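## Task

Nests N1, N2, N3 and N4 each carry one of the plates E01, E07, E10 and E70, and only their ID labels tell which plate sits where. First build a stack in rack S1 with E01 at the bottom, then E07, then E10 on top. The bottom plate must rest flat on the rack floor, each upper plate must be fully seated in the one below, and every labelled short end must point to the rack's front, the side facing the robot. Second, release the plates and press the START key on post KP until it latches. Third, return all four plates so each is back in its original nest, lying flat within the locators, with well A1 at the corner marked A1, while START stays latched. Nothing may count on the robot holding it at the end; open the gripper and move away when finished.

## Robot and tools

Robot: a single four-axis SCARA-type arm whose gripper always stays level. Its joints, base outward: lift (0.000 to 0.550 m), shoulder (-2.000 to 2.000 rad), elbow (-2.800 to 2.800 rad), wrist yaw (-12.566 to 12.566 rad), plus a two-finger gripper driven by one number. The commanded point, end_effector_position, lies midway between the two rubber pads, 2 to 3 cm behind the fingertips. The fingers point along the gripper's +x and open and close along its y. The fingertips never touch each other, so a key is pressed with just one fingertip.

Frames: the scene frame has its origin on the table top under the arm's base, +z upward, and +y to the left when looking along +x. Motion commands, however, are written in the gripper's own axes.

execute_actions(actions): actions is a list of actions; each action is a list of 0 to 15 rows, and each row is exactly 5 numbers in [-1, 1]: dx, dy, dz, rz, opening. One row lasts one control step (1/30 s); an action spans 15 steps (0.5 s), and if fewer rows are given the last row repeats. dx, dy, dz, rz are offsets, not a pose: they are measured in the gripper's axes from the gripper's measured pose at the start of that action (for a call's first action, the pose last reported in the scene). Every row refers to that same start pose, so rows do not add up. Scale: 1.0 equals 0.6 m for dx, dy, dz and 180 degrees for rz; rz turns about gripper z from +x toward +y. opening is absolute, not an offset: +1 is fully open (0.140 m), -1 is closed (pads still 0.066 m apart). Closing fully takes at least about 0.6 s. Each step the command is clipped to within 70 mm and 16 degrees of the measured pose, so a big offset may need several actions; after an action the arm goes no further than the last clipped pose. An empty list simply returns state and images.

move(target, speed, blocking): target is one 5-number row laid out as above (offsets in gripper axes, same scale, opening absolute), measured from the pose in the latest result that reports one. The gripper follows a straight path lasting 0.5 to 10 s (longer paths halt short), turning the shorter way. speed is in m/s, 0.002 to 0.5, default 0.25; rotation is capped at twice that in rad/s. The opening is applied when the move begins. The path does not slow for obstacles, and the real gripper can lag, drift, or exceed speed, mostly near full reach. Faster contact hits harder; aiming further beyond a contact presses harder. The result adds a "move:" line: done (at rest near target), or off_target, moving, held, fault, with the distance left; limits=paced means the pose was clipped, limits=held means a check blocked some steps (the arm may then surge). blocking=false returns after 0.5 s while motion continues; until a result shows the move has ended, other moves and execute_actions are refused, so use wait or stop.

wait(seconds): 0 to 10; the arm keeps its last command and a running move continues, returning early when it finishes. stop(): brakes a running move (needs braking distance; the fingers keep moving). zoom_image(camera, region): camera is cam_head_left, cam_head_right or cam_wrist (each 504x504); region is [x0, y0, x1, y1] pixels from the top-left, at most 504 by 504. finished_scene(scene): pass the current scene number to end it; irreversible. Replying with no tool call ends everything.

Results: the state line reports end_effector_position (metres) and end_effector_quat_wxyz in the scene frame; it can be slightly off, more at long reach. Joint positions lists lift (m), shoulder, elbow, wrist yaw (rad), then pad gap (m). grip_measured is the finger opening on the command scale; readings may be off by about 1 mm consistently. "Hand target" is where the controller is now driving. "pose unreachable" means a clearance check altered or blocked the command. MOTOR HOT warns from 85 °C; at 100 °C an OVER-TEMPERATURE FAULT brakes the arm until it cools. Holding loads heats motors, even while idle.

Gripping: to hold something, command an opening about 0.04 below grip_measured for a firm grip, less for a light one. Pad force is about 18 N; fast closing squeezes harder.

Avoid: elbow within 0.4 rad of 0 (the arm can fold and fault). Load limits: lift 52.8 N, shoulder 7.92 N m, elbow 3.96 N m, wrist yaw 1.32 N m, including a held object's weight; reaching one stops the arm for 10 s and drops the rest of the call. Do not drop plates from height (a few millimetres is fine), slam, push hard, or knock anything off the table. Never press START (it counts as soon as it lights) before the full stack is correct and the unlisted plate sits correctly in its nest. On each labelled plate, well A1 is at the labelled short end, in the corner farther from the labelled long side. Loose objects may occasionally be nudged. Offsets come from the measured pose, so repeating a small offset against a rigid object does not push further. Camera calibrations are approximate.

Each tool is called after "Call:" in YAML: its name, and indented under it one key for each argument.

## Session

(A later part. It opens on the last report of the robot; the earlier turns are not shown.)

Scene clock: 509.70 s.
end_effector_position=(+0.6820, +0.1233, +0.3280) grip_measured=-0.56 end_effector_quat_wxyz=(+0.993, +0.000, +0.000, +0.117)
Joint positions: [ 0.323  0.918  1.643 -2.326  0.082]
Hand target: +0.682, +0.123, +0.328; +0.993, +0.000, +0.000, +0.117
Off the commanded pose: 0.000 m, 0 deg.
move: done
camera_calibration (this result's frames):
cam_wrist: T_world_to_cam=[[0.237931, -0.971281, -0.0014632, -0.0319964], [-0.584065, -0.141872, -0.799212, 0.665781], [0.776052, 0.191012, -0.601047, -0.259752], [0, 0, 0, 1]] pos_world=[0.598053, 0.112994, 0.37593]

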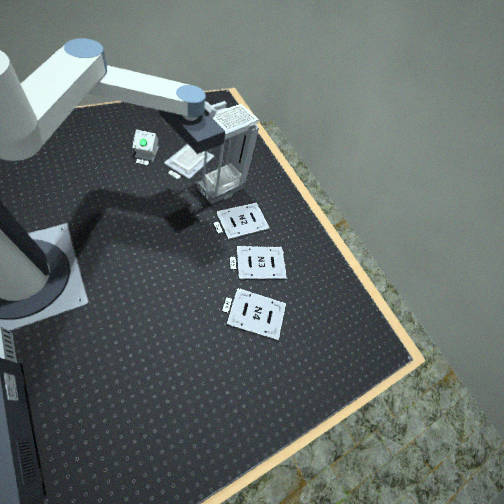

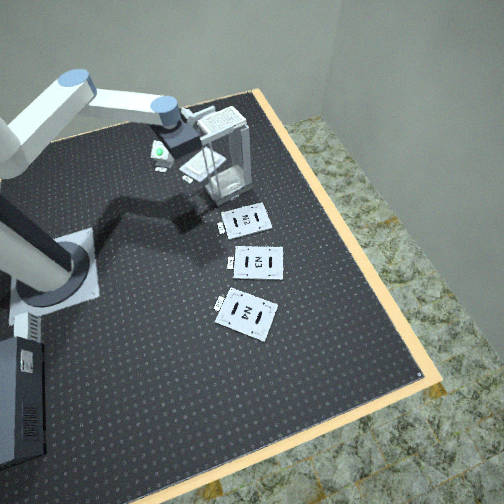

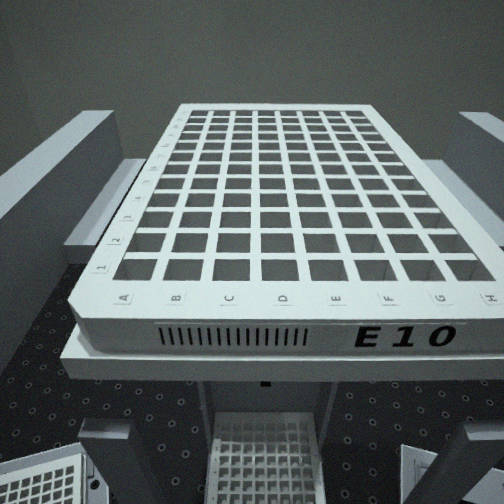

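Call:
move:
  target: [-0.05635, -0.2662, 0, -0.09443, -0.62]
  speed: 0.3

Call:
move:
  target: [0, 0, -0.4683, 0, -0.62]
  speed: 0.35

Call:
zoom_image:
  camera: "cam_wrist"
  region: [0, 330, 504, 504]

Scene clock: 515.77 s.
end_effector_position=(+0.6862, -0.0400, +0.3280) grip_measured=-0.56 end_effector_quat_wxyz=(+1.000, +0.000, +0.000, -0.031)
Joint positions: [ 0.323  0.615  1.593 -2.27   0.082]
Hand target: +0.686, -0.040, +0.328; +1.000, +0.000, +0.000, -0.031
Off the commanded pose: 0.000 m, 0 deg.
move: done
camera_calibration (this result's frames):
cam_wrist: T_world_to_cam=[[-0.056775, -0.998386, -0.0014632, 0.00950785], [-0.600012, 0.035292, -0.799212, 0.66315], [0.797974, -0.0444973, -0.601047, -0.256358], [0, 0, 0, 1]] pos_world=[0.603004, -0.0253186, 0.375928]

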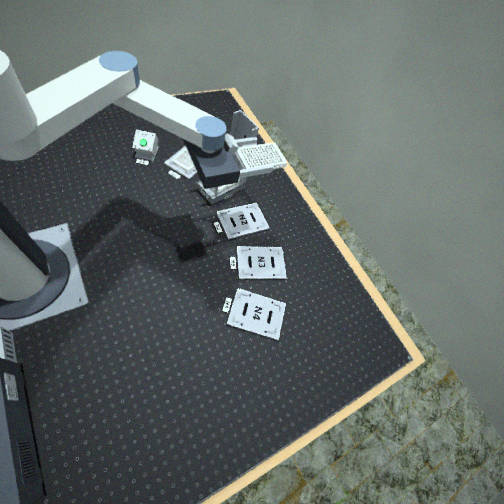

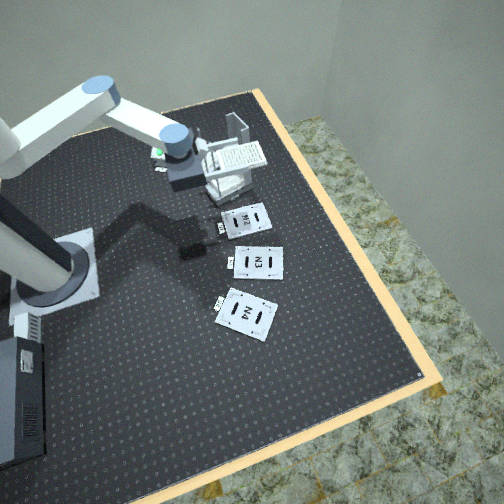

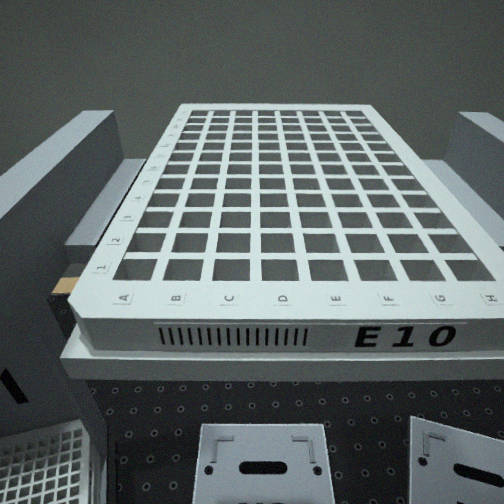

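Scene clock: 517.10 s.
end_effector_position=(+0.6862, -0.0400, +0.0470) grip_measured=-0.56 end_effector_quat_wxyz=(+1.000, +0.000, +0.000, -0.031)
Joint positions: [ 0.042  0.615  1.593 -2.27   0.082]
Hand target: +0.686, -0.040, +0.047; +1.000, +0.000, +0.000, -0.031
Off the commanded pose: 0.000 m, 0 deg.
move: done
camera_calibration (this result's frames):
cam_wrist: T_world_to_cam=[[-0.0568179, -0.998383, -0.0014632, 0.00911689], [-0.60001, 0.0353178, -0.799212, 0.438524], [0.797972, -0.0445317, -0.601047, -0.425275], [0, 0, 0, 1]] pos_world=[0.602994, -0.0253238, 0.0948764]

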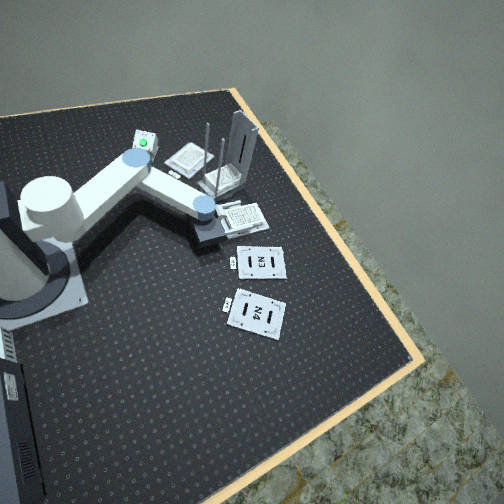

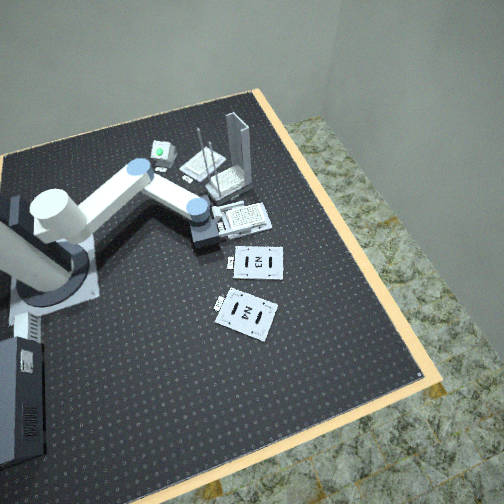

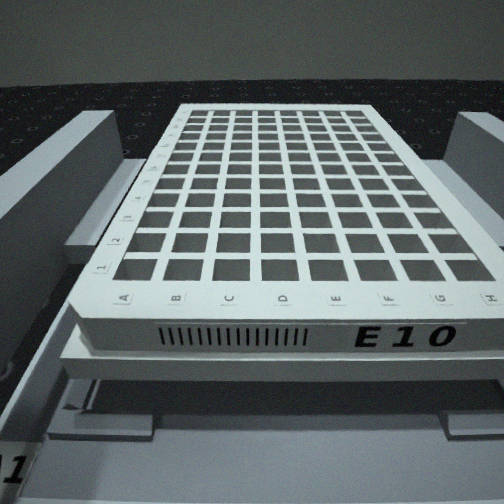

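Region (0, 330, 504, 504) of cam_wrist's 504x504 image, scaled by 1.000; it fills the top 174 rows of this view, and the rest is white.

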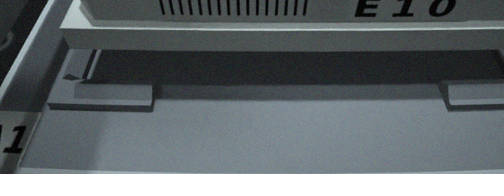

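Call:
move:
  target: [0, 0.0003, -0.0197, 0, -0.62]
  speed: 0.02

Scene clock: 521.23 s.
end_effector_position=(+0.6862, -0.0399, +0.0352) grip_measured=-0.56 end_effector_quat_wxyz=(+1.000, +0.000, +0.000, -0.031)
Joint positions: [ 0.03   0.615  1.593 -2.271  0.082]
Hand target: +0.686, -0.040, +0.035; +1.000, +0.000, +0.000, -0.031
Off the commanded pose: 0.000 m, 0 deg.
move: done
camera_calibration (this result's frames):
cam_wrist: T_world_to_cam=[[-0.0566641, -0.998392, -0.0014632, 0.00913951], [-0.600016, 0.0352254, -0.799212, 0.429091], [0.797979, -0.0444087, -0.601047, -0.432369], [0, 0, 0, 1]] pos_world=[0.603001, -0.0251911, 0.0830743]

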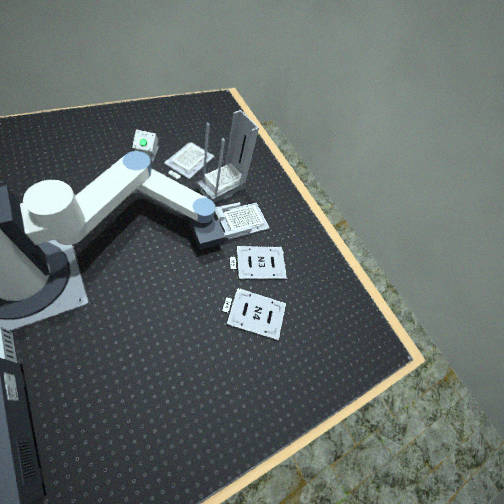

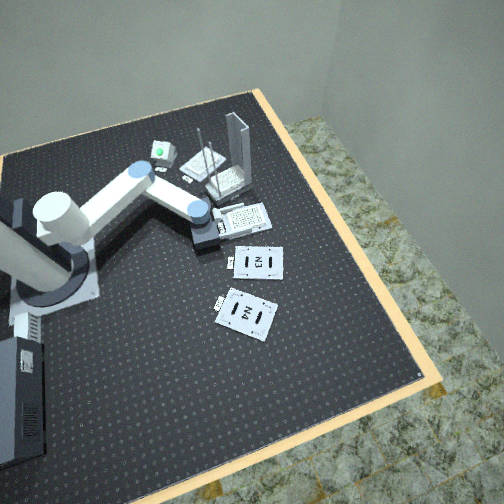

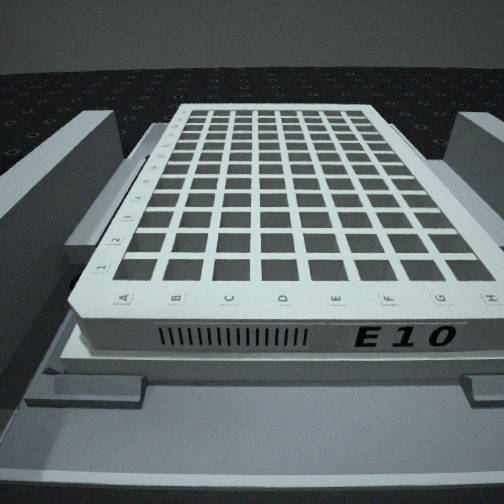

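Call:
execute_actions:
  actions:
    - [[0, 0, 0, 0, -0.3]]
    - [[0, 0, 0, 0, 0.1]]

Call:
move:
  target: [-0.155, 0, 0.0713, 0, 0.1]
  speed: 0.3

Call:
zoom_image:
  camera: "cam_wrist"
  region: [110, 110, 450, 330]

Scene clock: 525.00 s.
end_effector_position=(+0.6862, -0.0399, +0.0352) grip_measured=+0.10 end_effector_quat_wxyz=(+1.000, +0.000, +0.000, -0.031)
Joint positions: [ 0.03   0.615  1.593 -2.271  0.107]
Hand target: +0.686, -0.040, +0.035; +1.000, +0.000, +0.000, -0.031
Off the commanded pose: 0.000 m, 0 deg.
camera_calibration (this result's frames):
cam_wrist: T_world_to_cam=[[-0.0566804, -0.998391, -0.0014632, 0.00914343], [-0.600015, 0.0352352, -0.799212, 0.429091], [0.797978, -0.0444217, -0.601047, -0.432369], [0, 0, 0, 1]] pos_world=[0.603001, -0.025197, 0.0830743]

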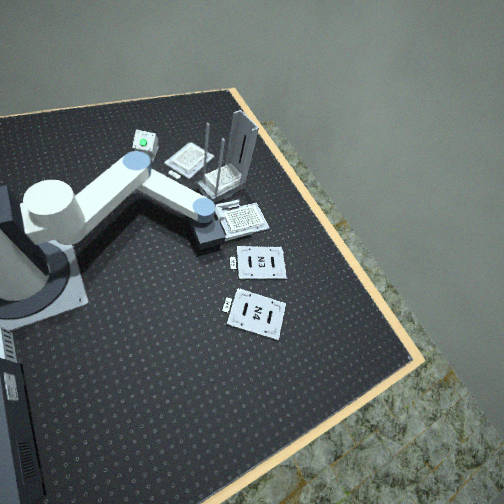

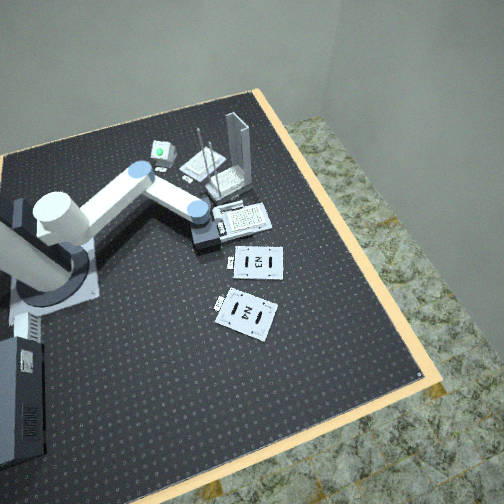

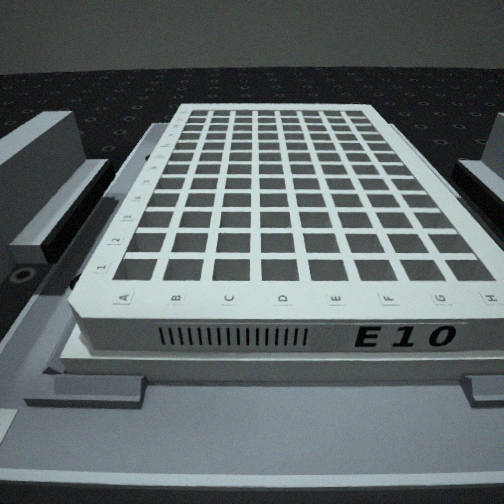

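Scene clock: 525.77 s.
end_effector_position=(+0.5934, -0.0342, +0.0780) grip_measured=+0.10 end_effector_quat_wxyz=(+1.000, +0.000, +0.000, -0.031)
Joint positions: [ 0.073  0.795  1.127 -1.985  0.107]
Hand target: +0.593, -0.034, +0.078; +1.000, +0.000, +0.000, -0.031
Off the commanded pose: 0.000 m, 0 deg.
move: done
camera_calibration (this result's frames):
cam_wrist: T_world_to_cam=[[-0.0570134, -0.998372, -0.0014632, 0.0098487], [-0.600003, 0.0354353, -0.799212, 0.407388], [0.797963, -0.0446879, -0.601047, -0.332238], [0, 0, 0, 1]] pos_world=[0.510109, -0.0194502, 0.125913]

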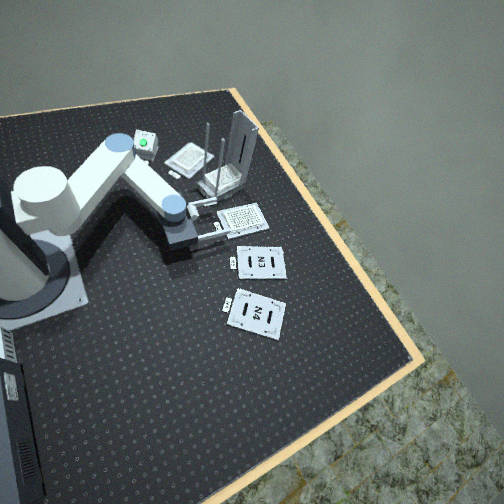

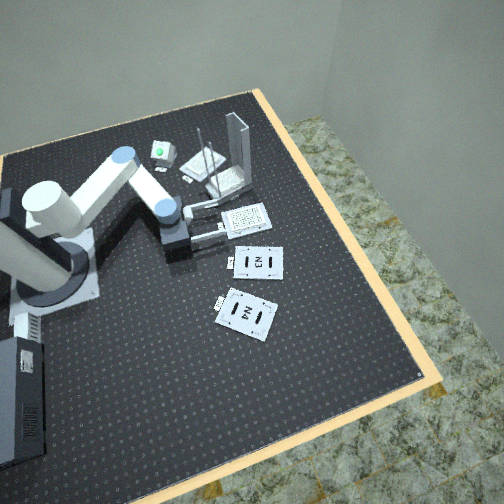

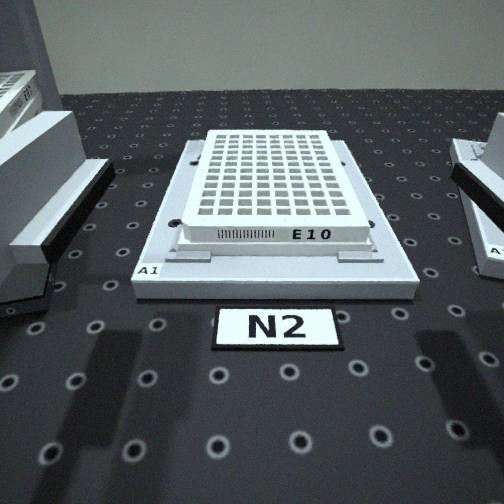

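Region (110, 110, 450, 330) of cam_wrist's 504x504 image, scaled by 1.482, with more detail than that image has; it fills the top 326 rows of this view, and the rest is white.

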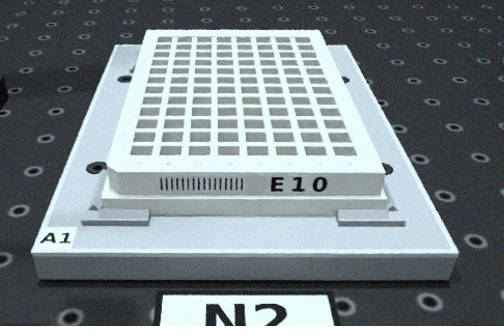

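Call:
move:
  target: [-0.01278, 0.22698, 0, 0.09447, 0.1]
  speed: 0.35

Scene clock: 528.93 s.
end_effector_position=(+0.5941, +0.1024, +0.0780) grip_measured=+0.10 end_effector_quat_wxyz=(+0.993, +0.000, +0.000, +0.117)
Joint positions: [ 0.073  1.108  1.181 -2.054  0.107]
Hand target: +0.594, +0.102, +0.078; +0.993, +0.000, +0.000, +0.117
Off the commanded pose: 0.000 m, 0 deg.
move: done
camera_calibration (this result's frames):
cam_wrist: T_world_to_cam=[[0.238121, -0.971234, -0.0014632, -0.0319265], [-0.584037, -0.141987, -0.799212, 0.411703], [0.776015, 0.191164, -0.601047, -0.337875], [0, 0, 0, 1]] pos_world=[0.510248, 0.0920377, 0.125912]

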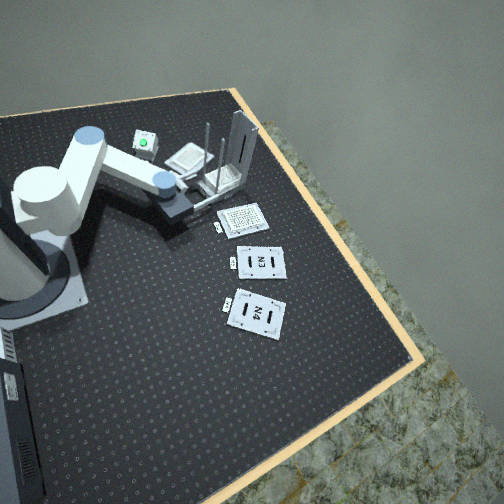

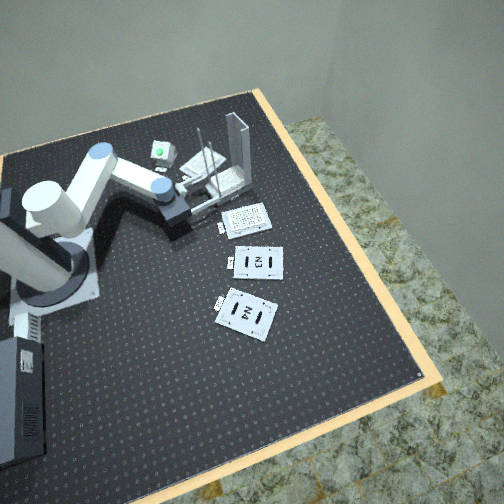

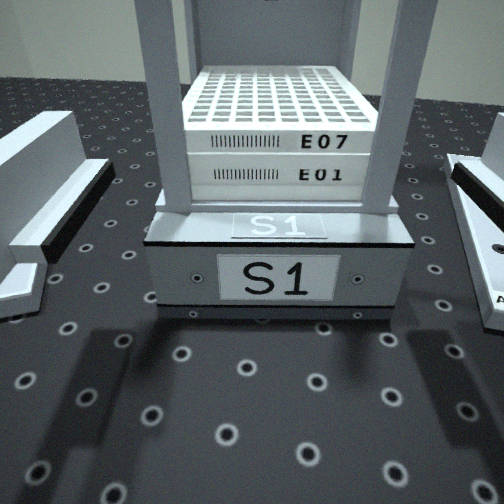

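Call:
move:
  target: [0.1504, -0.0005, 0, -0.0001, 0.1]
  speed: 0.2

Call:
execute_actions:
  actions:
    - [[0, 0, 0, 0, -0.45]]
    - [[0, 0, 0, 0, -0.5], [0, 0, 0, 0, -0.52], [0, 0, 0, 0, -0.54], [0, 0, 0, 0, -0.56], [0, 0, 0, 0, -0.58], [0, 0, 0, 0, -0.6], [0, 0, 0, 0, -0.62]]

Call:
move:
  target: [0, 0, 0.015, 0, -0.62]
  speed: 0.04

Scene clock: 533.17 s.
end_effector_position=(+0.6820, +0.1231, +0.0780) grip_measured=+0.10 end_effector_quat_wxyz=(+0.993, +0.000, +0.000, +0.117)
Joint positions: [ 0.073  0.917  1.643 -2.326  0.107]
Hand target: +0.682, +0.123, +0.078; +0.993, +0.000, +0.000, +0.117
Off the commanded pose: 0.000 m, 0 deg.
move: done
camera_calibration (this result's frames):
cam_wrist: T_world_to_cam=[[0.238097, -0.97124, -0.0014632, -0.0326539], [-0.584041, -0.141972, -0.799212, 0.465978], [0.776019, 0.191144, -0.601047, -0.410038], [0, 0, 0, 1]] pos_world=[0.598122, 0.112817, 0.125915]

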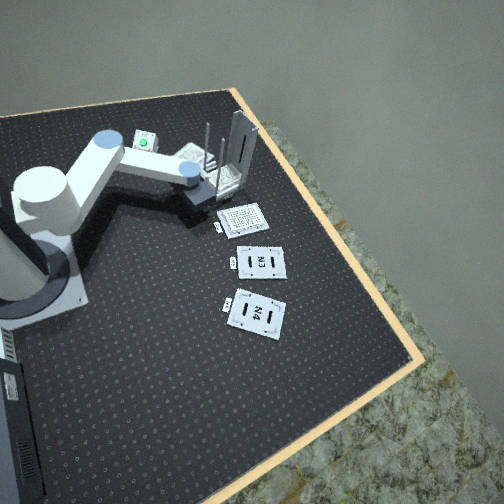

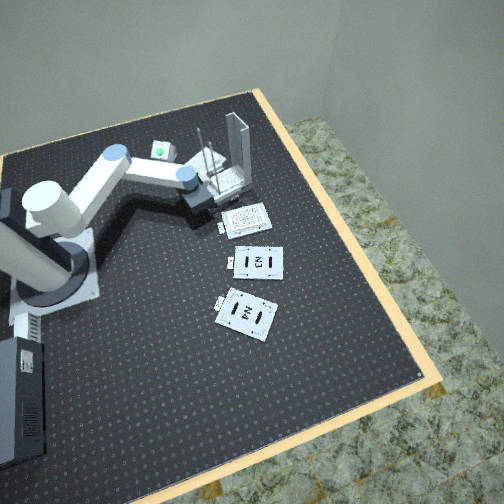

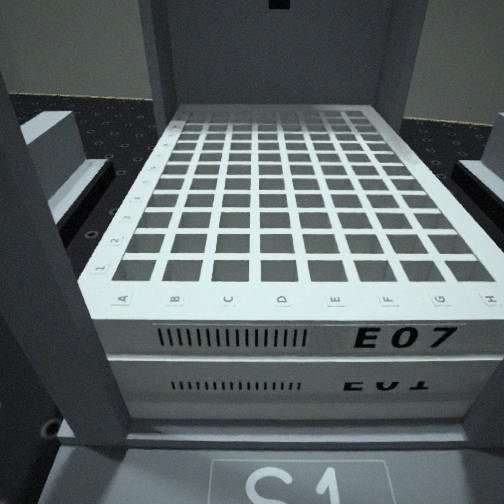

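Scene clock: 534.17 s.
end_effector_position=(+0.6820, +0.1231, +0.0780) grip_measured=-0.56 end_effector_quat_wxyz=(+0.993, +0.000, +0.000, +0.117)
Joint positions: [ 0.073  0.917  1.643 -2.326  0.082]
Hand target: +0.682, +0.123, +0.078; +0.993, +0.000, +0.000, +0.117
Off the commanded pose: 0.000 m, 0 deg.
camera_calibration (this result's frames):
cam_wrist: T_world_to_cam=[[0.238091, -0.971242, -0.0014632, -0.032658], [-0.584042, -0.141968, -0.799212, 0.465978], [0.776021, 0.19114, -0.601047, -0.410038], [0, 0, 0, 1]] pos_world=[0.598124, 0.11281, 0.125915]

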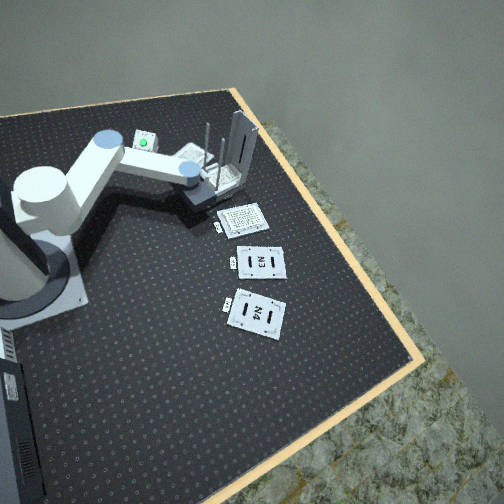

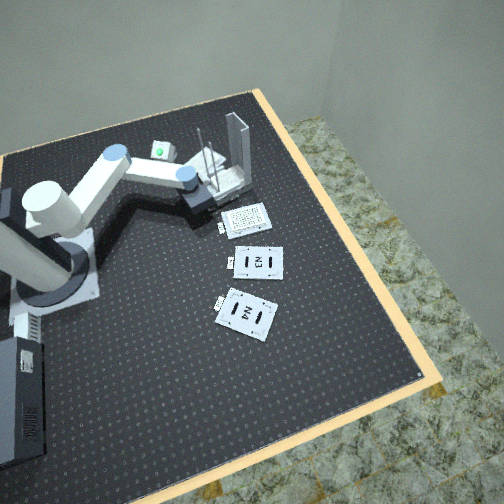

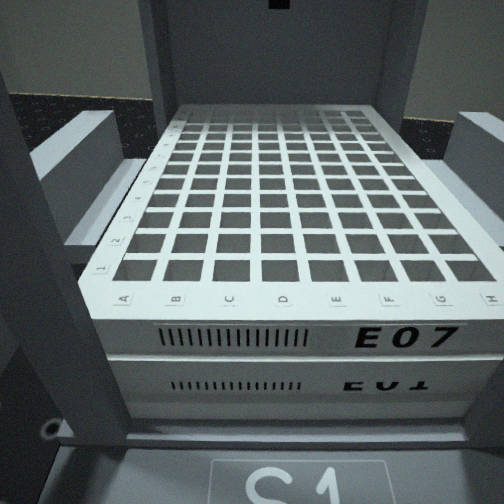

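Scene clock: 534.87 s.
end_effector_position=(+0.6820, +0.1231, +0.0870) grip_measured=-0.56 end_effector_quat_wxyz=(+0.993, +0.000, +0.000, +0.117)
Joint positions: [ 0.082  0.917  1.643 -2.326  0.082]
Hand target: +0.682, +0.123, +0.087; +0.993, +0.000, +0.000, +0.117
Off the commanded pose: 0.000 m, 0 deg.
move: done
camera_calibration (this result's frames):
cam_wrist: T_world_to_cam=[[0.238091, -0.971242, -0.0014632, -0.0326448], [-0.584042, -0.141968, -0.799212, 0.473183], [0.776021, 0.19114, -0.601047, -0.40462], [0, 0, 0, 1]] pos_world=[0.598124, 0.11281, 0.13493]

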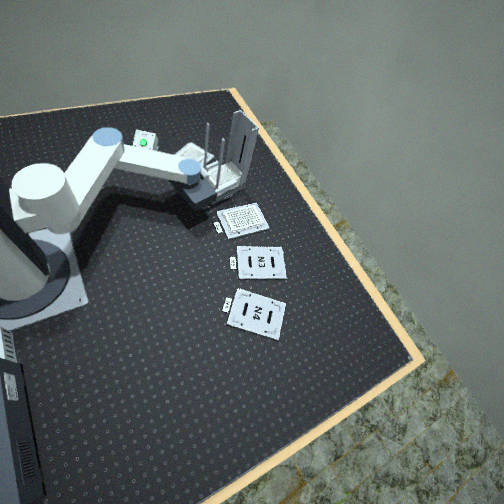

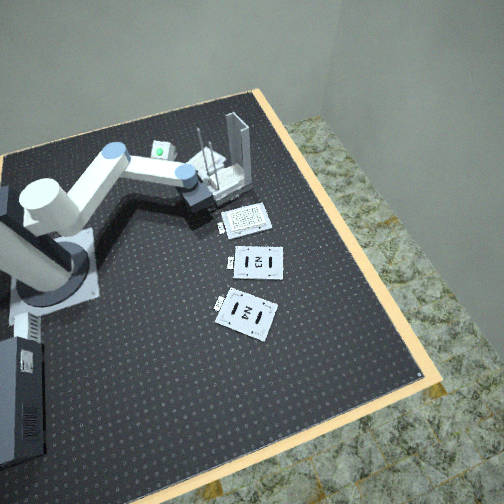

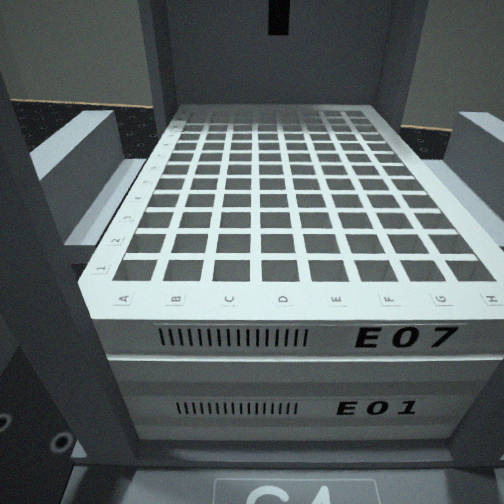

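Call:
move:
  target: [0.0003, 0, 0.4017, 0, -0.62]
  speed: 0.25

Call:
move:
  target: [-0.066, -0.264, 0, -0.075, -0.62]
  speed: 0.35

Scene clock: 538.60 s.
end_effector_position=(+0.6822, +0.1233, +0.3281) grip_measured=-0.56 end_effector_quat_wxyz=(+0.993, +0.000, +0.000, +0.117)
Joint positions: [ 0.323  0.917  1.644 -2.326  0.082]
Hand target: +0.682, +0.123, +0.328; +0.993, +0.000, +0.000, +0.117
Off the commanded pose: 0.000 m, 0 deg.
move: done
camera_calibration (this result's frames):
cam_wrist: T_world_to_cam=[[0.238439, -0.971156, -0.0014632, -0.0324462], [-0.583991, -0.142177, -0.799212, 0.665935], [0.775952, 0.191418, -0.601047, -0.259845], [0, 0, 0, 1]] pos_world=[0.598264, 0.11291, 0.375997]

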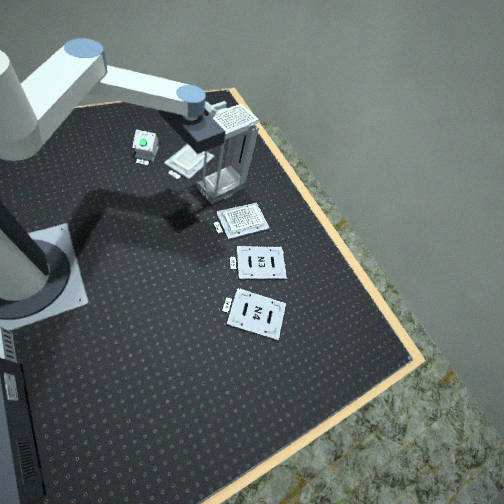

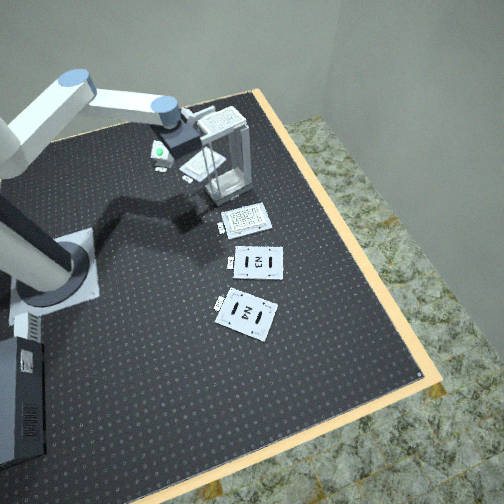

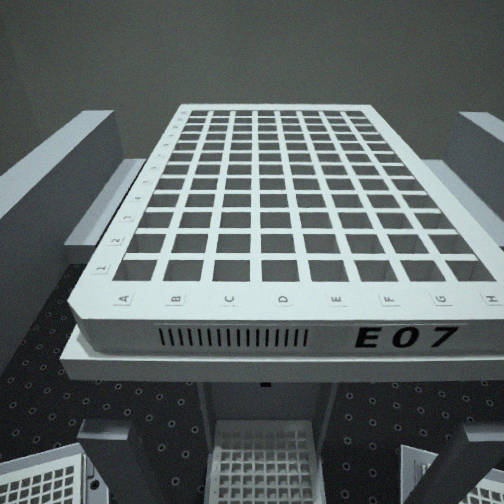

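Scene clock: 539.50 s.
end_effector_position=(+0.6806, -0.0401, +0.3281) grip_measured=-0.56 end_effector_quat_wxyz=(+1.000, +0.000, +0.000, -0.000)
Joint positions: [ 0.323  0.602  1.565 -2.168  0.082]
Hand target: +0.681, -0.040, +0.328; +1.000, +0.000, +0.000, -0.000
Off the commanded pose: 0.000 m, 0 deg.
move: done
camera_calibration (this result's frames):
cam_wrist: T_world_to_cam=[[0.00475199, -0.999988, -0.0014632, -0.0328588], [-0.601047, -0.00168678, -0.799212, 0.659042], [0.7992, 0.0046773, -0.601047, -0.25068], [0, 0, 0, 1]] pos_world=[0.596614, -0.0305742, 0.375996]

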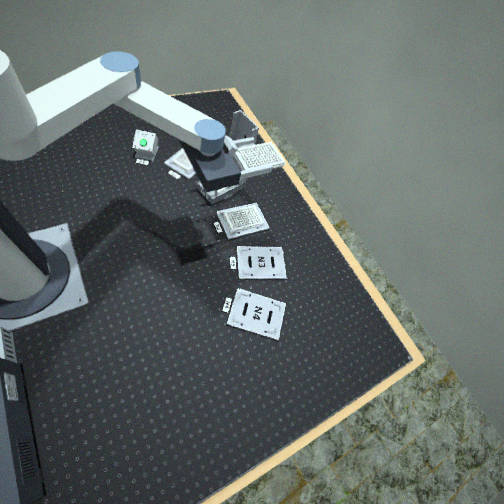

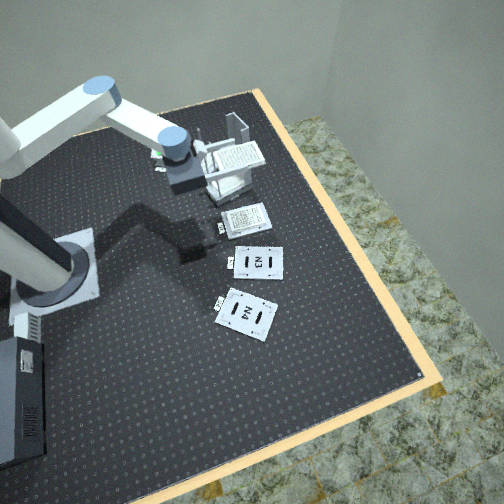

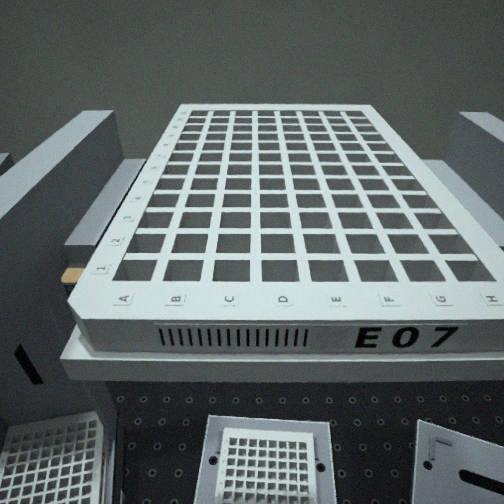

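Call:
move:
  target: [-0.1737, -0.53867, -0.4585, -0.23075, -0.62]
  speed: 0.4

Call:
zoom_image:
  camera: "cam_wrist"
  region: [0, 330, 504, 504]

Scene clock: 544.13 s.
end_effector_position=(+0.5763, -0.3633, +0.0529) grip_measured=-0.56 end_effector_quat_wxyz=(+0.935, +0.000, +0.000, -0.355)
Joint positions: [ 0.048 -0.111  1.758 -2.373  0.082]
Hand target: +0.576, -0.363, +0.053; +0.935, +0.000, +0.000, -0.355
Off the commanded pose: 0.000 m, 0 deg.
move: done
camera_calibration (this result's frames):
cam_wrist: T_world_to_cam=[[-0.659503, -0.751701, -0.0014632, 0.117062], [-0.451037, 0.397272, -0.799212, 0.434355], [0.60135, -0.526423, -0.601047, -0.410099], [0, 0, 0, 1]] pos_world=[0.519726, -0.300447, 0.100824]

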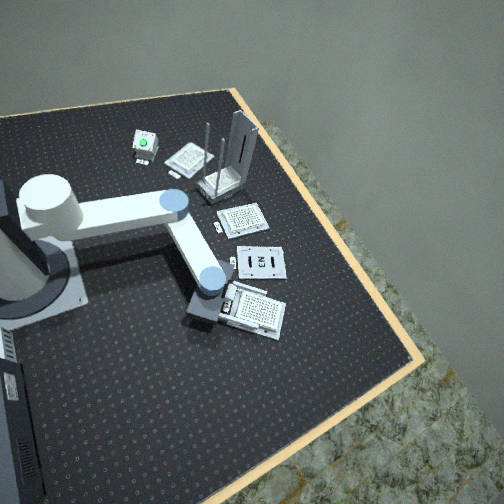

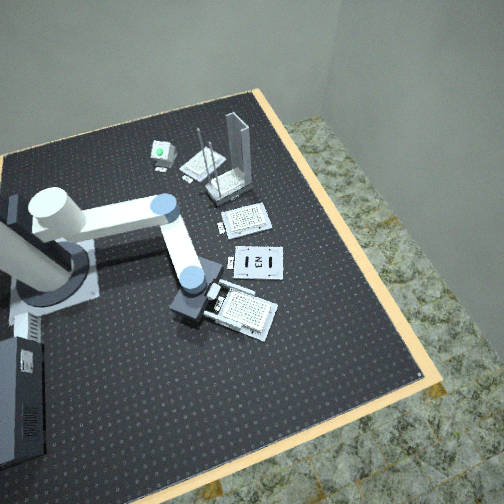

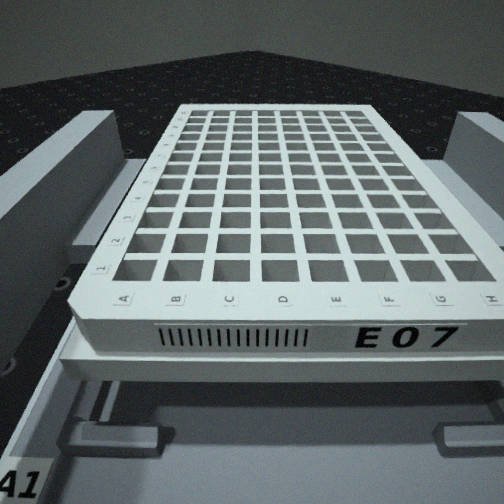

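Region (0, 330, 504, 504) of cam_wrist's 504x504 image, scaled by 1.000; it fills the top 174 rows of this view, and the rest is white.

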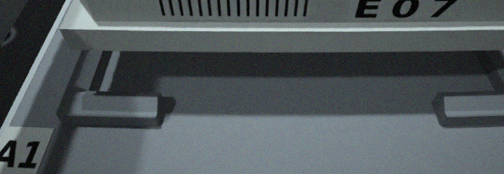

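Call:
move:
  target: [-0.0002, 0, -0.0295, 0, -0.62]
  speed: 0.025

Scene clock: 546.63 s.
end_effector_position=(+0.5762, -0.3633, +0.0352) grip_measured=-0.56 end_effector_quat_wxyz=(+0.935, +0.000, +0.000, -0.355)
Joint positions: [ 0.03  -0.111  1.758 -2.372  0.082]
Hand target: +0.576, -0.363, +0.035; +0.935, +0.000, +0.000, -0.355
Off the commanded pose: 0.000 m, 0 deg.
move: done
camera_calibration (this result's frames):
cam_wrist: T_world_to_cam=[[-0.65969, -0.751536, -0.0014632, 0.117138], [-0.450938, 0.397384, -0.799212, 0.420121], [0.601219, -0.526573, -0.601047, -0.420655], [0, 0, 0, 1]] pos_world=[0.519629, -0.300422, 0.083104]

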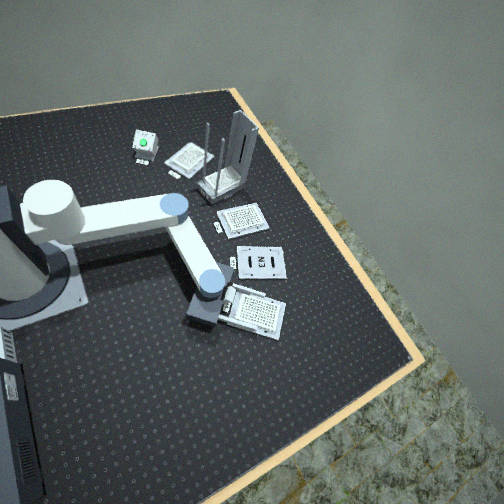

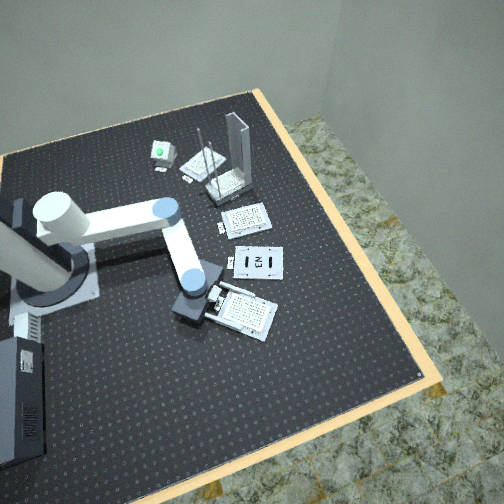

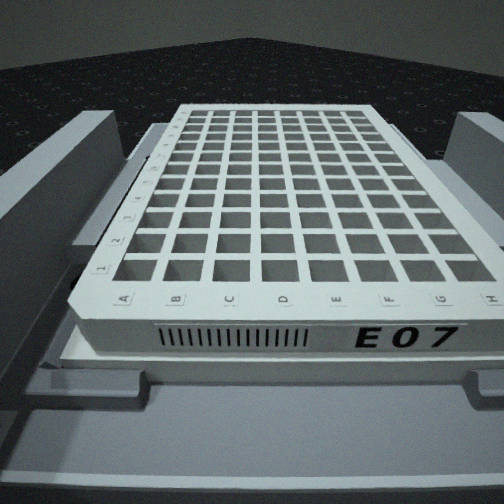

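It's seated level, so I'll release and lift clear.

Call:
execute_actions:
  actions:
    - [[0, 0, 0, 0, -0.3]]
    - [[0, 0, 0, 0, 0.1]]

Call:
move:
  target: [-0.1, 0, 0.0583, 0, 0.1]
  speed: 0.25

Scene clock: 549.07 s.
end_effector_position=(+0.5762, -0.3633, +0.0352) grip_measured=+0.10 end_effector_quat_wxyz=(+0.935, +0.000, +0.000, -0.355)
Joint positions: [ 0.03  -0.111  1.758 -2.372  0.107]
Hand target: +0.576, -0.363, +0.035; +0.935, +0.000, +0.000, -0.355
Off the commanded pose: 0.000 m, 0 deg.
camera_calibration (this result's frames):
cam_wrist: T_world_to_cam=[[-0.659698, -0.751529, -0.0014632, 0.117139], [-0.450934, 0.39739, -0.799212, 0.420121], [0.601213, -0.526579, -0.601047, -0.420654], [0, 0, 0, 1]] pos_world=[0.519626, -0.300426, 0.083104]

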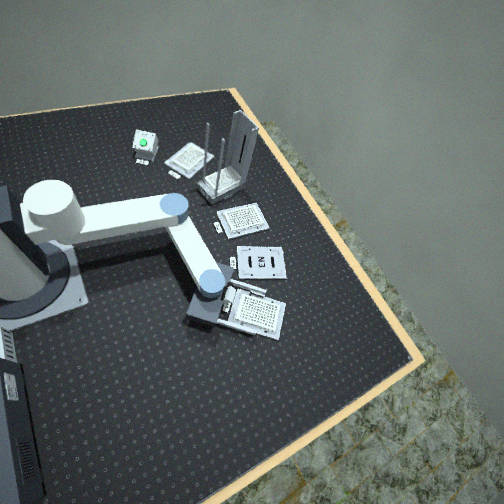

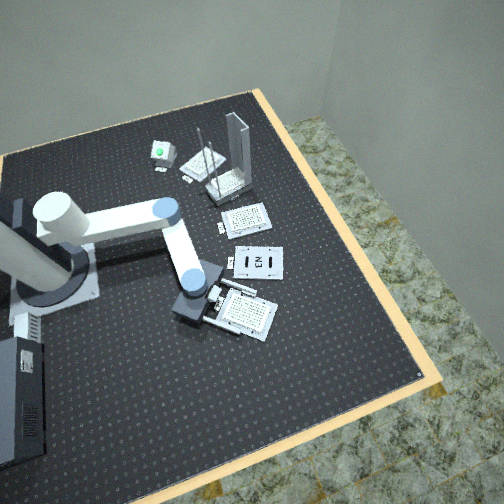

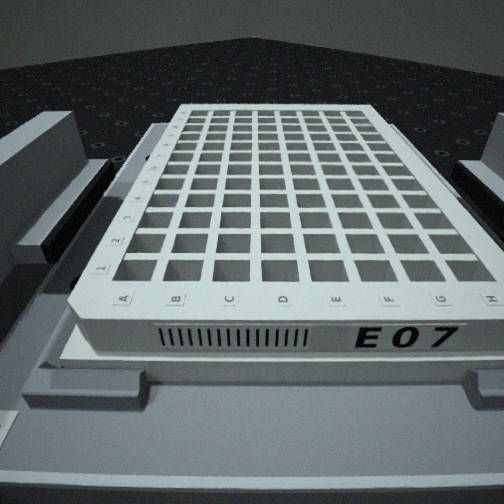

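Scene clock: 549.80 s.
end_effector_position=(+0.5312, -0.3235, +0.0702) grip_measured=+0.10 end_effector_quat_wxyz=(+0.935, +0.000, +0.000, -0.355)
Joint positions: [ 0.065  0.028  1.424 -2.178  0.107]
Hand target: +0.531, -0.323, +0.070; +0.935, +0.000, +0.000, -0.355
Off the commanded pose: 0.000 m, 0 deg.
move: done
camera_calibration (this result's frames):
cam_wrist: T_world_to_cam=[[-0.659978, -0.751284, -0.0014632, 0.117679], [-0.450786, 0.397557, -0.799212, 0.412], [0.601017, -0.526803, -0.601047, -0.351561], [0, 0, 0, 1]] pos_world=[0.474683, -0.260586, 0.118143]

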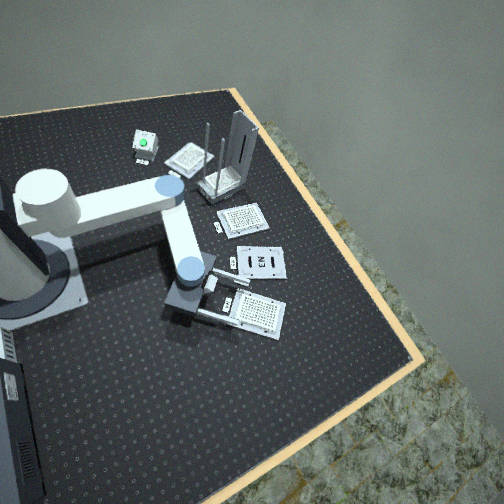

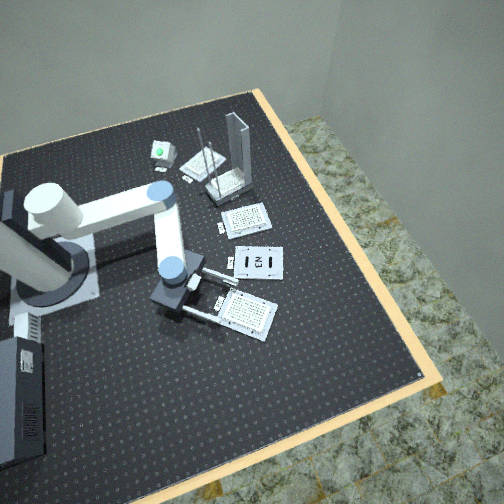

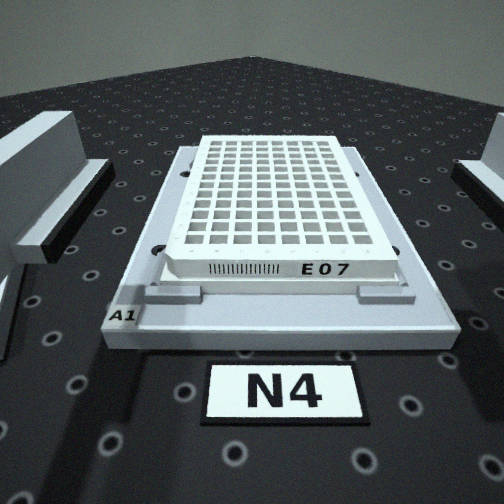

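Call:
move:
  target: [-0.40188, 0.58602, -0.0085, 0.30658, 0.1]
  speed: 0.45

Scene clock: 556.53 s.
end_effector_position=(+0.5842, +0.0996, +0.0652) grip_measured=+0.10 end_effector_quat_wxyz=(+0.993, +0.000, +0.000, +0.118)
Joint positions: [ 0.06   1.123  1.133 -2.019  0.107]
Hand target: +0.584, +0.099, +0.065; +0.993, +0.000, +0.000, +0.118
Off the commanded pose: 0.000 m, 0 deg.
move: done
camera_calibration (this result's frames):
cam_wrist: T_world_to_cam=[[0.240454, -0.97066, -0.0014632, -0.0336965], [-0.583695, -0.143389, -0.799212, 0.395167], [0.775553, 0.193028, -0.601047, -0.337216], [0, 0, 0, 1]] pos_world=[0.500288, 0.0890467, 0.113091]

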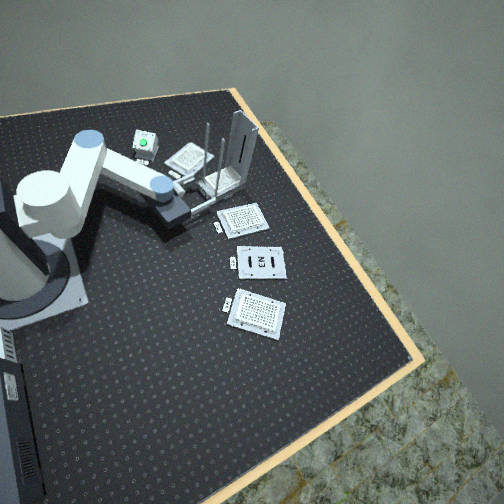

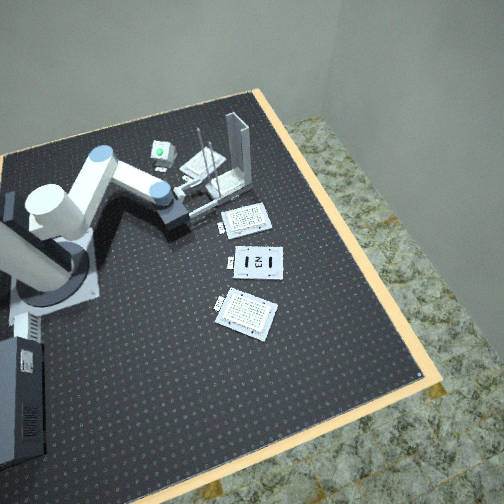

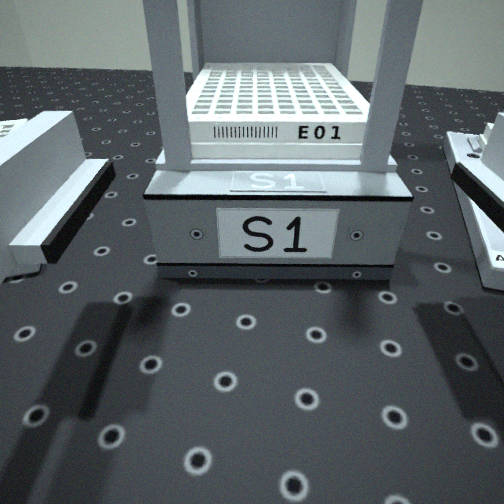

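Call:
move:
  target: [0.167, -0.0002, 0, 0, 0.1]
  speed: 0.2

Scene clock: 558.83 s.
end_effector_position=(+0.6816, +0.1231, +0.0652) grip_measured=+0.10 end_effector_quat_wxyz=(+0.993, +0.000, +0.000, +0.119)
Joint positions: [ 0.06   0.917  1.641 -2.321  0.107]
Hand target: +0.682, +0.123, +0.065; +0.993, +0.000, +0.000, +0.118
Off the commanded pose: 0.000 m, 0 deg.
move: done
camera_calibration (this result's frames):
cam_wrist: T_world_to_cam=[[0.240736, -0.97059, -0.0014632, -0.0345118], [-0.583653, -0.143559, -0.799212, 0.455422], [0.775497, 0.193253, -0.601047, -0.41733], [0, 0, 0, 1]] pos_world=[0.597755, 0.112533, 0.113093]

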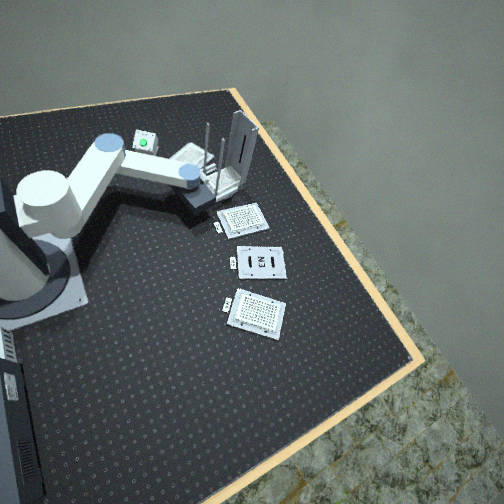

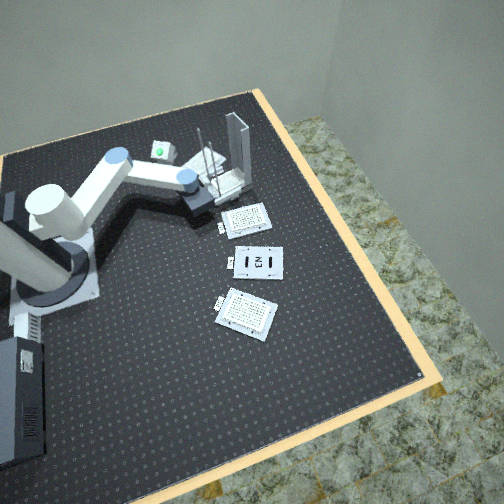

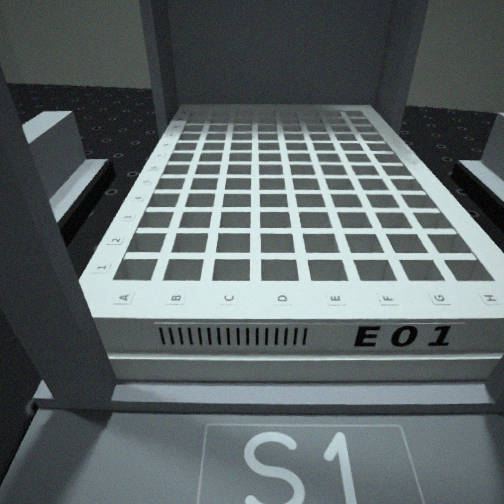

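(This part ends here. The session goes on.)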